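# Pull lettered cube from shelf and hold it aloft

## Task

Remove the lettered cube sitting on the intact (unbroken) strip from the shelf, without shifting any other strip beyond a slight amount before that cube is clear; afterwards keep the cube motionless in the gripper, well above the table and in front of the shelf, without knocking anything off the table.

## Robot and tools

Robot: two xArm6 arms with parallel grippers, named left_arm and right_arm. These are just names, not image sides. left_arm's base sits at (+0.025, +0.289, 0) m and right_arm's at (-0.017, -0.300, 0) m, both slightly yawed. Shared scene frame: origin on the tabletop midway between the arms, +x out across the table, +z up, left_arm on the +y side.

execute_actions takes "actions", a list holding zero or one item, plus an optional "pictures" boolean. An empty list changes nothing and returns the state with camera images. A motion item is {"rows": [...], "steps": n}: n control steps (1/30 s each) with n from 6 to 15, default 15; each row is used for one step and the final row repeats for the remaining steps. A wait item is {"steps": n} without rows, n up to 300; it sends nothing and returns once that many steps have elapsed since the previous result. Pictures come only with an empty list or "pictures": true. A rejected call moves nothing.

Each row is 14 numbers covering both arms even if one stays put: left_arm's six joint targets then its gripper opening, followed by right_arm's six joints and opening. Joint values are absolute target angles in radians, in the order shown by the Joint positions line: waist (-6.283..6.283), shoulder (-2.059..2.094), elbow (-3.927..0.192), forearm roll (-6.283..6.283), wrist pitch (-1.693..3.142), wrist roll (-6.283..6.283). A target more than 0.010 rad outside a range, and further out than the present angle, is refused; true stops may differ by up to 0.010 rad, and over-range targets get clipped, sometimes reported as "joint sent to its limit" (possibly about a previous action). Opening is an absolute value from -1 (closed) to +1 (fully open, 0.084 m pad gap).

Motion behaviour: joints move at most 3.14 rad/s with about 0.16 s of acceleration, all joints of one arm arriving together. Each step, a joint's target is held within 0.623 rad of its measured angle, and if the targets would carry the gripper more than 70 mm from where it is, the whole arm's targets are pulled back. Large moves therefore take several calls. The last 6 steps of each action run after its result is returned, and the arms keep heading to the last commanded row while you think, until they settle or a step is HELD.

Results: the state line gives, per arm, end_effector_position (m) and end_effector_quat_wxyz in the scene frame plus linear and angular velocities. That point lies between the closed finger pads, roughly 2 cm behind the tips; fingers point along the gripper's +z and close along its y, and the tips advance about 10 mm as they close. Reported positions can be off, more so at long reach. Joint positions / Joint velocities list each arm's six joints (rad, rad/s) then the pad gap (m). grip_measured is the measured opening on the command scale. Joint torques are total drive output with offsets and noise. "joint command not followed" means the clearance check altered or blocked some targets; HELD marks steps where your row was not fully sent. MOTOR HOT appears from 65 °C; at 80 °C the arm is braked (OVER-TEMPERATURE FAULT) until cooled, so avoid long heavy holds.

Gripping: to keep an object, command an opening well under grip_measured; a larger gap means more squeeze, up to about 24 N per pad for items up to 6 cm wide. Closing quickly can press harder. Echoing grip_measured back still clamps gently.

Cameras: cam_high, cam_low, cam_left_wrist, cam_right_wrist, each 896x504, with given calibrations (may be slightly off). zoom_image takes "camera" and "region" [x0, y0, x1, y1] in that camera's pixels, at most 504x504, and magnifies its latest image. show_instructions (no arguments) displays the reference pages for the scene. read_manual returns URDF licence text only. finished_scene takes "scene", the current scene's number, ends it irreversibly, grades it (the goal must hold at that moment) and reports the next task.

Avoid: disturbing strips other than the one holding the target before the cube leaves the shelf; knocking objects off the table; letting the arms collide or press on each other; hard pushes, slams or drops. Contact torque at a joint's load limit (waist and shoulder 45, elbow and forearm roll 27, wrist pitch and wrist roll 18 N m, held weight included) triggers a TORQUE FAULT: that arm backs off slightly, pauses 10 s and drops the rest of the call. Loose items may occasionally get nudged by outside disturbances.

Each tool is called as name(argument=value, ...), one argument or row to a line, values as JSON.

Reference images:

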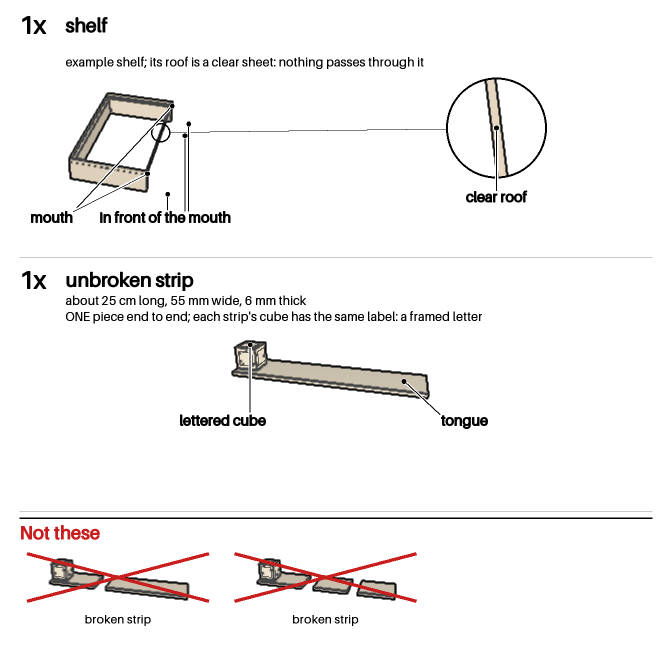

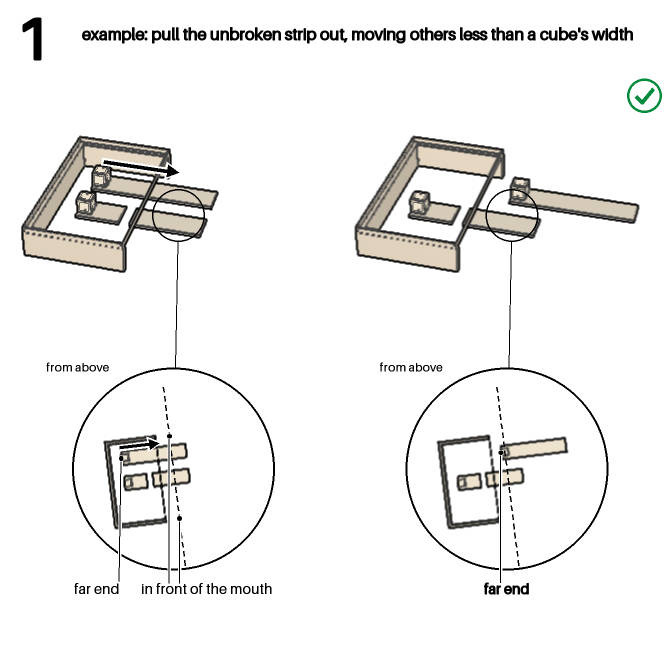

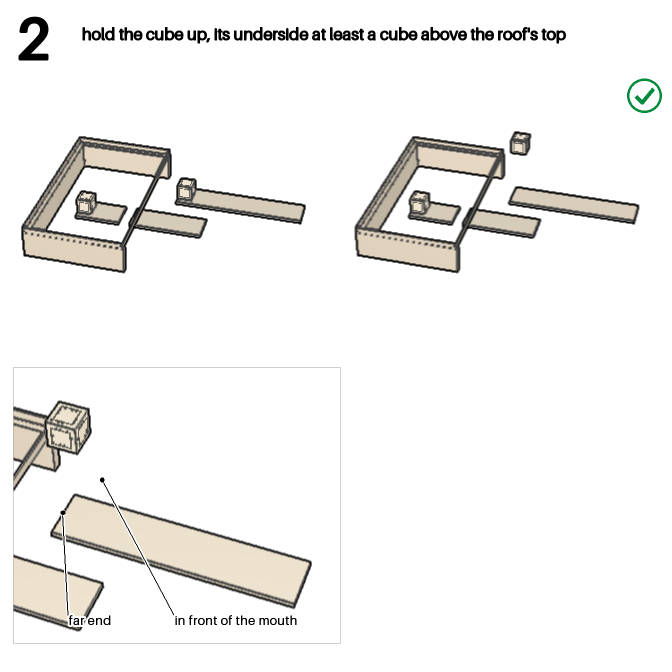

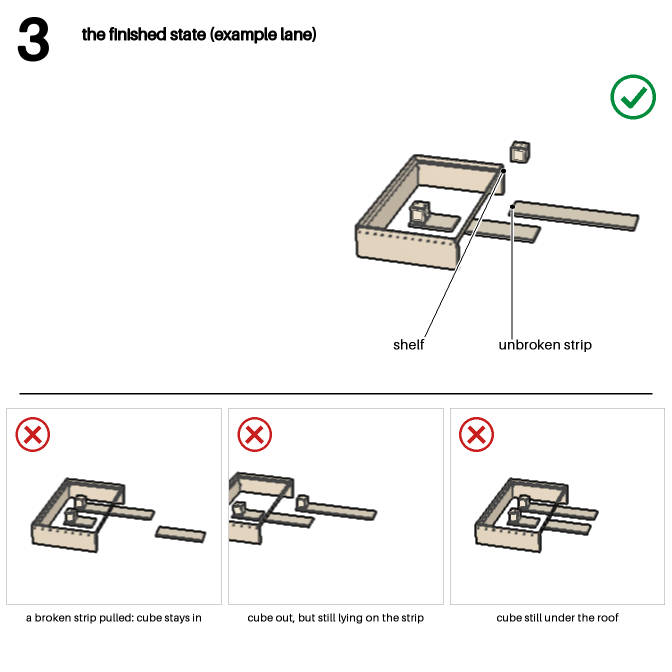

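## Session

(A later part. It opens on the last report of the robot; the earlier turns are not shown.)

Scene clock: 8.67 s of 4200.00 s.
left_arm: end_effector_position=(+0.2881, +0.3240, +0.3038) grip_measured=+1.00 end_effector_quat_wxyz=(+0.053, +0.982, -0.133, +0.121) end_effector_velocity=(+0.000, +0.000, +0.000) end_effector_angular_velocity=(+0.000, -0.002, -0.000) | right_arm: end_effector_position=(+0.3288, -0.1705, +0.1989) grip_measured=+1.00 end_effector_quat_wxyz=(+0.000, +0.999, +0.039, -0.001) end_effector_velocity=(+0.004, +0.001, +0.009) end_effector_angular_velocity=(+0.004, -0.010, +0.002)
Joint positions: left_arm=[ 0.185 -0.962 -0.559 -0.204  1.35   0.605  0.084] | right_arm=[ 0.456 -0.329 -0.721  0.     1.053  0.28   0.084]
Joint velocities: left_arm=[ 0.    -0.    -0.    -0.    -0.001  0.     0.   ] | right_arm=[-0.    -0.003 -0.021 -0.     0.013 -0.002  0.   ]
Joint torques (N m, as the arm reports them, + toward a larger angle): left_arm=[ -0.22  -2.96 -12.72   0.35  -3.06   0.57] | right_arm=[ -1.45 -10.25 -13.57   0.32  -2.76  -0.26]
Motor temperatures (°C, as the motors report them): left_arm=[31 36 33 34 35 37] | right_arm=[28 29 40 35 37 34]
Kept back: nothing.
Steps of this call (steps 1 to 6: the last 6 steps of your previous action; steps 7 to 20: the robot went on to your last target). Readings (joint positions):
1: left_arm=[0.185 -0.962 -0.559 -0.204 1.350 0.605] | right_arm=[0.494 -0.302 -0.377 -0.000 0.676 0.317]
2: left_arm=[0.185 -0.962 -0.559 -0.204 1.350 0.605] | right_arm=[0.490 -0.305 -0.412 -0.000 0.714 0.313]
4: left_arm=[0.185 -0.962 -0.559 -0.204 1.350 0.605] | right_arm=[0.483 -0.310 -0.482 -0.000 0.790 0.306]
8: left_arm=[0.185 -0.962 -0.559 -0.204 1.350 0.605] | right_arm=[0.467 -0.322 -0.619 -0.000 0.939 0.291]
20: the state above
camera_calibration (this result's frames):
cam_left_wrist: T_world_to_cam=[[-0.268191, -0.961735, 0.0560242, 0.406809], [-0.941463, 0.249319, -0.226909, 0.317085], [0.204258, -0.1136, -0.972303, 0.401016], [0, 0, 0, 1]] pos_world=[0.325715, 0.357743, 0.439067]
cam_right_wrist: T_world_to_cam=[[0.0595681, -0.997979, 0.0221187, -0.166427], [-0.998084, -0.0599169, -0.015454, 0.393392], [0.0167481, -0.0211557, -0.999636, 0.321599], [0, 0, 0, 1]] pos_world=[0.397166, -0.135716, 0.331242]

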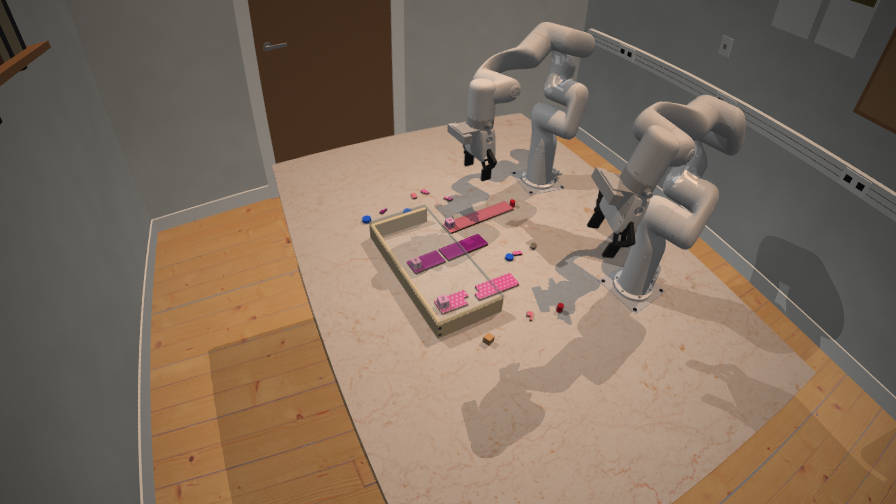

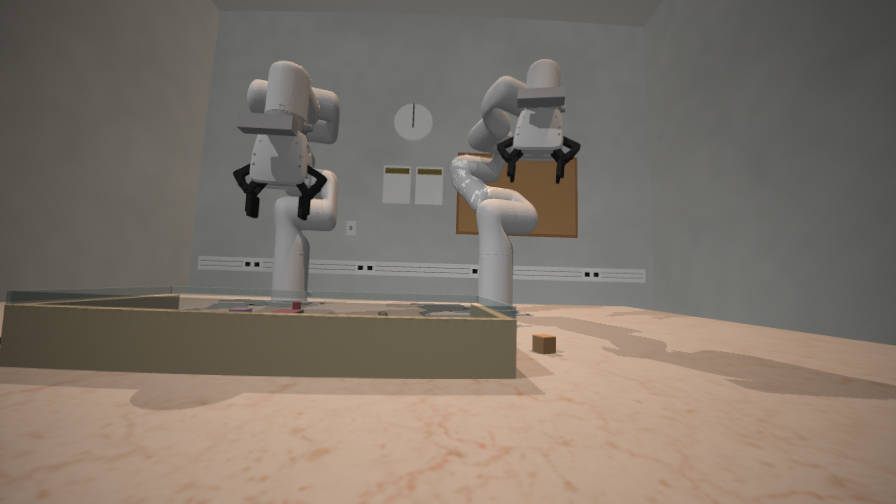

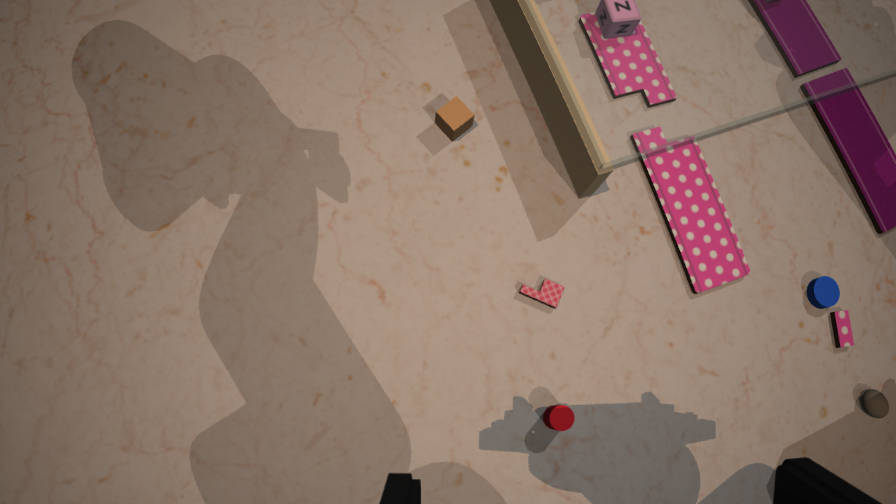

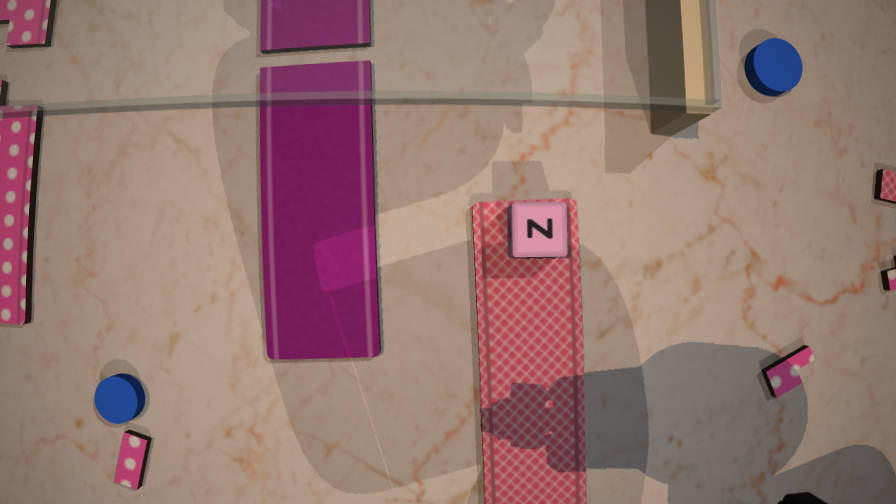

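execute_actions(
  actions=[
    {"rows":[[0.185,-0.962,-0.559,-0.204,1.35,0.605,1,0.369,0.15,-0.82,0,0.67,0.2,0.4]]},
  ],
)

execute_actions(
  actions=[
    {"rows":[[0.185,-0.962,-0.559,-0.204,1.35,0.605,1,0.369,0.251,-0.82,0,0.569,0.2,0.4]]},
  ],
)

execute_actions(
  actions=[
    {"rows":[[0.185,-0.962,-0.559,-0.204,1.35,0.605,1,0.369,0.251,-0.82,0,0.569,0.2,-0.8]]},
  ],
)

execute_actions(
  actions=[
    {"rows":[[0.185,-0.962,-0.559,-0.204,1.35,0.605,1,0.369,-0.15,-0.82,0,0.97,0.2,-0.8]]},
  ],
)

execute_actions(
  actions=[
    {"steps":30},
  ],
  pictures=true,
)

Scene clock: 9.43 s of 4200.00 s.
left_arm: end_effector_position=(+0.2881, +0.3240, +0.3038) grip_measured=+1.00 end_effector_quat_wxyz=(+0.053, +0.982, -0.133, +0.121) end_effector_velocity=(+0.000, +0.000, +0.000) end_effector_angular_velocity=(+0.000, -0.001, +0.001) | right_arm: end_effector_position=(+0.3752, -0.1721, +0.1398) grip_measured=+0.39 end_effector_quat_wxyz=(+0.000, +0.999, +0.037, -0.001) end_effector_velocity=(+0.193, -0.026, -0.317) end_effector_angular_velocity=(-0.004, +0.013, -0.016)
Joint positions: left_arm=[ 0.185 -0.962 -0.559 -0.204  1.35   0.605  0.084] | right_arm=[ 0.413 -0.093 -0.77  -0.     0.865  0.241  0.061]
Joint velocities: left_arm=[-0.    -0.    -0.     0.    -0.001 -0.001 -0.   ] | right_arm=[-0.205  1.141 -0.223 -0.001 -0.904 -0.189 -0.   ]
Joint torques (N m, as the arm reports them, + toward a larger angle): left_arm=[ -0.31  -2.88 -12.74   0.27  -3.11   0.53] | right_arm=[ -1.57 -14.63 -12.83   0.75  -3.09  -0.37]
Motor temperatures (°C, as the motors report them): left_arm=[31 36 34 34 35 37] | right_arm=[28 29 40 35 37 34]
Steps of this call (steps 1 to 14: the robot went on to your last target; steps 15 to 23: the first 9 steps of this action). Readings (joint positions):
15: left_arm=[0.185 -0.962 -0.559 -0.204 1.350 0.605] | right_arm=[0.456 -0.330 -0.724 0.000 1.054 0.280]
16: left_arm=[0.185 -0.962 -0.559 -0.204 1.350 0.605] | right_arm=[0.456 -0.328 -0.725 0.000 1.052 0.279]
18: left_arm=[0.185 -0.962 -0.559 -0.204 1.350 0.605] | right_arm=[0.450 -0.295 -0.734 0.000 1.022 0.273]
22: left_arm=[0.185 -0.962 -0.559 -0.204 1.350 0.605] | right_arm=[0.420 -0.131 -0.763 -0.000 0.896 0.247]
23: the state above

Scene clock: 9.93 s of 4200.00 s.
left_arm: end_effector_position=(+0.2881, +0.3240, +0.3038) grip_measured=+1.00 end_effector_quat_wxyz=(+0.053, +0.982, -0.133, +0.121) end_effector_velocity=(+0.000, +0.000, -0.000) end_effector_angular_velocity=(+0.000, -0.000, -0.000) | right_arm: end_effector_position=(+0.4122, -0.1805, +0.0332) grip_measured=+0.39 end_effector_quat_wxyz=(+0.001, +0.999, +0.036, -0.003) end_effector_velocity=(+0.027, +0.006, -0.023) end_effector_angular_velocity=(+0.018, -0.067, -0.001)
Joint positions: left_arm=[ 0.185 -0.962 -0.559 -0.204  1.35   0.605  0.084] | right_arm=[ 0.369  0.242 -0.817  0.     0.581  0.2    0.061]
Joint velocities: left_arm=[-0.     0.     0.     0.    -0.001  0.     0.   ] | right_arm=[-0.003  0.097 -0.034 -0.    -0.133 -0.002  0.   ]
Joint torques (N m, as the arm reports them, + toward a larger angle): left_arm=[ -0.43  -2.92 -12.77   0.42  -3.15   0.59] | right_arm=[ -1.5  -19.77 -11.72   0.3   -2.87  -0.19]
Motor temperatures (°C, as the motors report them): left_arm=[31 36 34 34 35 37] | right_arm=[28 29 40 35 37 34]
Steps of this call (steps 1 to 6: the last 6 steps of your previous action; steps 7 to 15: the first 9 steps of this action). Readings (joint positions):
7: left_arm=[0.185 -0.962 -0.559 -0.204 1.350 0.605] | right_arm=[0.374 0.125 -0.811 0.000 0.695 0.205]
8: left_arm=[0.185 -0.962 -0.559 -0.204 1.350 0.605] | right_arm=[0.372 0.135 -0.814 0.000 0.684 0.203]
10: left_arm=[0.185 -0.962 -0.559 -0.204 1.350 0.605] | right_arm=[0.371 0.171 -0.821 -0.000 0.642 0.202]
14: left_arm=[0.185 -0.962 -0.559 -0.204 1.350 0.605] | right_arm=[0.370 0.237 -0.816 0.000 0.586 0.200]
15: the state above

Scene clock: 10.43 s of 4200.00 s.
left_arm: end_effector_position=(+0.2881, +0.3240, +0.3038) grip_measured=+1.00 end_effector_quat_wxyz=(+0.053, +0.982, -0.133, +0.121) end_effector_velocity=(-0.000, -0.000, +0.000) end_effector_angular_velocity=(-0.000, +0.000, -0.001) | right_arm: end_effector_position=(+0.4147, -0.1800, +0.0314) grip_measured=-0.46 end_effector_quat_wxyz=(-0.000, +0.999, +0.036, +0.000) end_effector_velocity=(-0.000, +0.000, +0.000) end_effector_angular_velocity=(+0.000, +0.000, +0.001)
Joint positions: left_arm=[ 0.185 -0.962 -0.559 -0.204  1.35   0.605  0.084] | right_arm=[ 0.369  0.25  -0.82  -0.     0.569  0.2    0.024]
Joint velocities: left_arm=[-0.    -0.    -0.001 -0.     0.001  0.    -0.   ] | right_arm=[ 0.    -0.    -0.     0.     0.001 -0.001 -0.   ]
Joint torques (N m, as the arm reports them, + toward a larger angle): left_arm=[ -0.36  -2.86 -12.59   0.36  -3.1    0.57] | right_arm=[ -1.44 -17.02 -10.49   0.78  -2.95  -0.28]
Motor temperatures (°C, as the motors report them): left_arm=[31 36 34 34 35 37] | right_arm=[28 29 40 35 37 34]
Steps of this call (steps 1 to 6: the last 6 steps of your previous action; steps 7 to 15: the first 9 steps of this action). Readings (joint positions):
7: left_arm=[0.185 -0.962 -0.559 -0.204 1.350 0.605] | right_arm=[0.369 0.249 -0.820 -0.000 0.570 0.200]
8: left_arm=[0.185 -0.962 -0.559 -0.204 1.350 0.605] | right_arm=[0.369 0.249 -0.820 -0.000 0.570 0.200]
10: left_arm=[0.185 -0.962 -0.559 -0.204 1.350 0.605] | right_arm=[0.369 0.250 -0.820 -0.000 0.569 0.200]
14: left_arm=[0.185 -0.962 -0.559 -0.204 1.350 0.605] | right_arm=[0.369 0.250 -0.820 -0.000 0.569 0.200]
15: the state above

Scene clock: 10.93 s of 4200.00 s.
left_arm: end_effector_position=(+0.2881, +0.3240, +0.3038) grip_measured=+1.00 end_effector_quat_wxyz=(+0.053, +0.982, -0.133, +0.121) end_effector_velocity=(-0.000, -0.000, -0.000) end_effector_angular_velocity=(+0.000, +0.001, -0.000) | right_arm: end_effector_position=(+0.4047, -0.1828, +0.1108) grip_measured=-0.46 end_effector_quat_wxyz=(-0.001, +0.999, +0.036, +0.002) end_effector_velocity=(-0.101, -0.028, +0.358) end_effector_angular_velocity=(-0.005, +0.020, -0.000)
Joint positions: left_arm=[ 0.185 -0.962 -0.559 -0.204  1.35   0.605  0.084] | right_arm=[ 0.369  0.037 -0.823 -0.     0.781  0.2    0.024]
Joint velocities: left_arm=[-0.     0.    -0.     0.     0.001  0.     0.   ] | right_arm=[-0.    -1.01   0.018  0.     1.013 -0.    -0.   ]
Joint torques (N m, as the arm reports them, + toward a larger angle): left_arm=[ -0.19  -2.82 -12.86   0.55  -3.13   0.54] | right_arm=[ -1.78 -14.94 -11.     0.49  -2.37  -0.28]
Motor temperatures (°C, as the motors report them): left_arm=[31 36 34 34 35 37] | right_arm=[28 29 40 35 37 34]
Steps of this call (steps 1 to 6: the last 6 steps of your previous action; steps 7 to 15: the first 9 steps of this action). Readings (joint positions):
7: left_arm=[0.185 -0.962 -0.559 -0.204 1.350 0.605] | right_arm=[0.369 0.251 -0.820 0.000 0.569 0.200]
8: left_arm=[0.185 -0.962 -0.559 -0.204 1.350 0.605] | right_arm=[0.369 0.249 -0.820 0.000 0.572 0.200]
10: left_arm=[0.185 -0.962 -0.559 -0.204 1.350 0.605] | right_arm=[0.369 0.218 -0.816 0.000 0.610 0.200]
14: left_arm=[0.185 -0.962 -0.559 -0.204 1.350 0.605] | right_arm=[0.369 0.071 -0.822 -0.000 0.747 0.200]
15: the state above

Scene clock: 11.93 s of 4200.00 s.
left_arm: end_effector_position=(+0.2881, +0.3240, +0.3038) grip_measured=+1.00 end_effector_quat_wxyz=(+0.053, +0.982, -0.133, +0.121) end_effector_velocity=(-0.000, -0.000, -0.000) end_effector_angular_velocity=(-0.000, +0.002, +0.000) | right_arm: end_effector_position=(+0.3802, -0.1896, +0.1751) grip_measured=-0.46 end_effector_quat_wxyz=(+0.000, +0.999, +0.036, -0.000) end_effector_velocity=(+0.000, +0.000, +0.001) end_effector_angular_velocity=(+0.000, -0.001, +0.000)
Joint positions: left_arm=[ 0.185 -0.962 -0.559 -0.204  1.35   0.605  0.084] | right_arm=[ 0.369 -0.15  -0.82   0.     0.97   0.2    0.024]
Joint velocities: left_arm=[-0.     0.     0.     0.     0.001 -0.001  0.   ] | right_arm=[-0.    -0.001 -0.001  0.     0.    -0.    -0.   ]
Joint torques (N m, as the arm reports them, + toward a larger angle): left_arm=[ -0.29  -2.91 -12.76   0.41  -3.15   0.57] | right_arm=[ -1.6  -13.31 -13.26   0.56  -2.77  -0.2 ]
Motor temperatures (°C, as the motors report them): left_arm=[31 36 34 34 35 37] | right_arm=[28 29 40 35 37 34]
Kept back: nothing.
Steps of this call (steps 1 to 6: the last 6 steps of your previous action; steps 7 to 30: the robot went on to your last target). Readings (joint positions):
1: left_arm=[0.185 -0.962 -0.559 -0.204 1.350 0.605] | right_arm=[0.369 0.003 -0.822 -0.000 0.815 0.200]
2: left_arm=[0.185 -0.962 -0.559 -0.204 1.350 0.605] | right_arm=[0.369 -0.031 -0.821 -0.000 0.850 0.200]
4: left_arm=[0.185 -0.962 -0.559 -0.204 1.350 0.605] | right_arm=[0.369 -0.093 -0.821 -0.000 0.910 0.200]
8: left_arm=[0.185 -0.962 -0.559 -0.204 1.350 0.605] | right_arm=[0.369 -0.139 -0.821 -0.000 0.957 0.200]
30: the state above
All arms were judged still, so your last target was given up. Only a new action makes them travel on or press farther. Fingers that are still opening or closing keep moving.
camera_calibration (this result's frames):
cam_left_wrist: T_world_to_cam=[[-0.26819, -0.961736, 0.0560246, 0.406809], [-0.941463, 0.249319, -0.226909, 0.317085], [0.204258, -0.1136, -0.972303, 0.401016], [0, 0, 0, 1]] pos_world=[0.325715, 0.357743, 0.439067]
cam_right_wrist: T_world_to_cam=[[0.0524584, -0.998391, 0.0215403, -0.185367], [-0.998452, -0.0528361, -0.0173598, 0.444921], [0.01847, -0.0205963, -0.999617, 0.295957], [0, 0, 0, 1]] pos_world=[0.44849, -0.155465, 0.30756]

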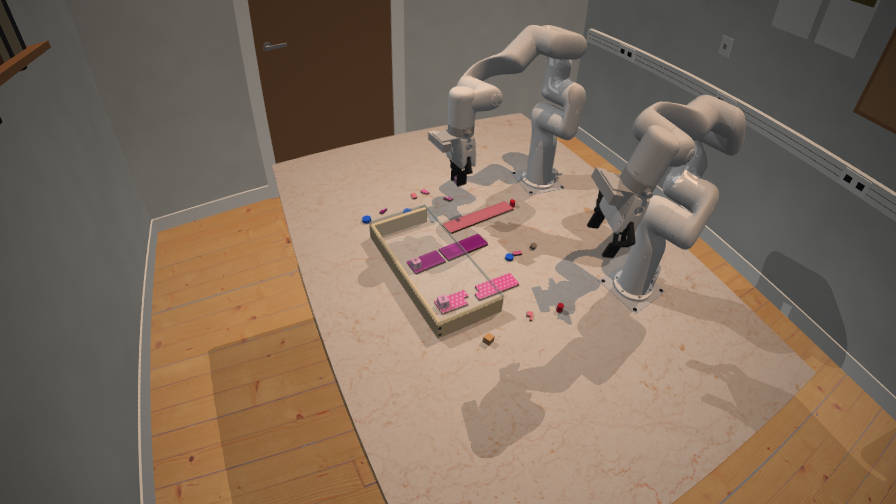

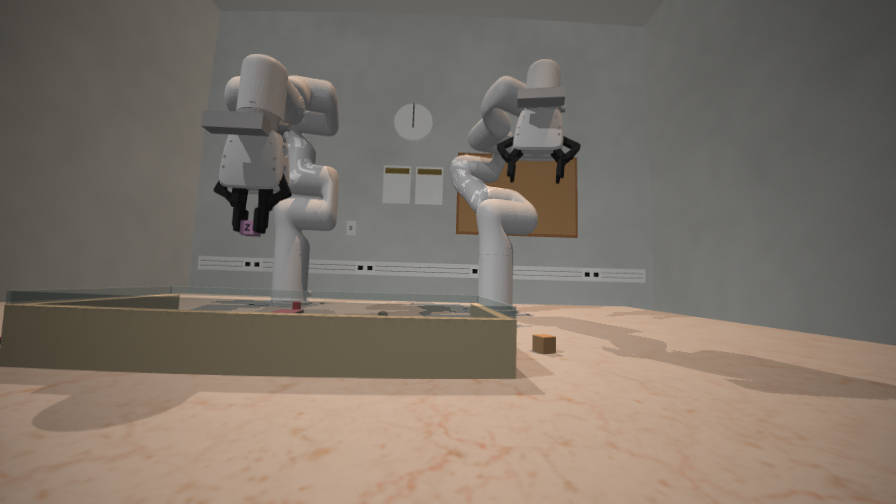

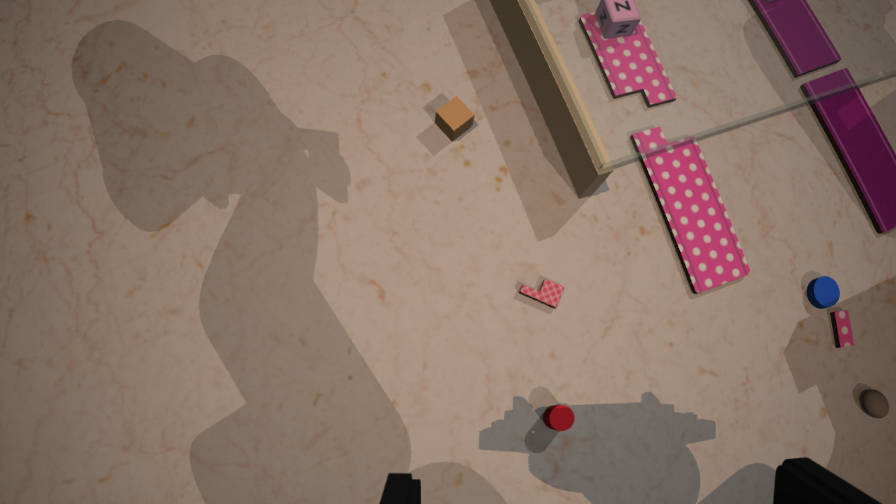

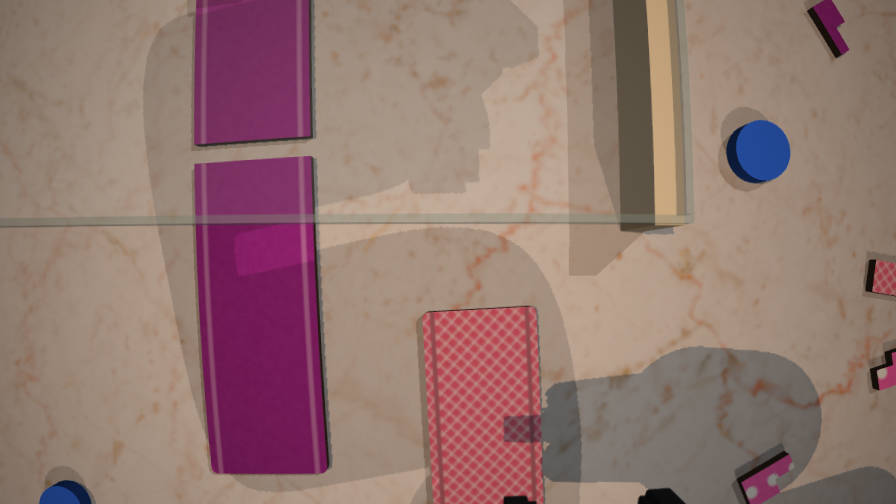

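finished_scene(
  scene=1,
)

The scene is finished: the task was done.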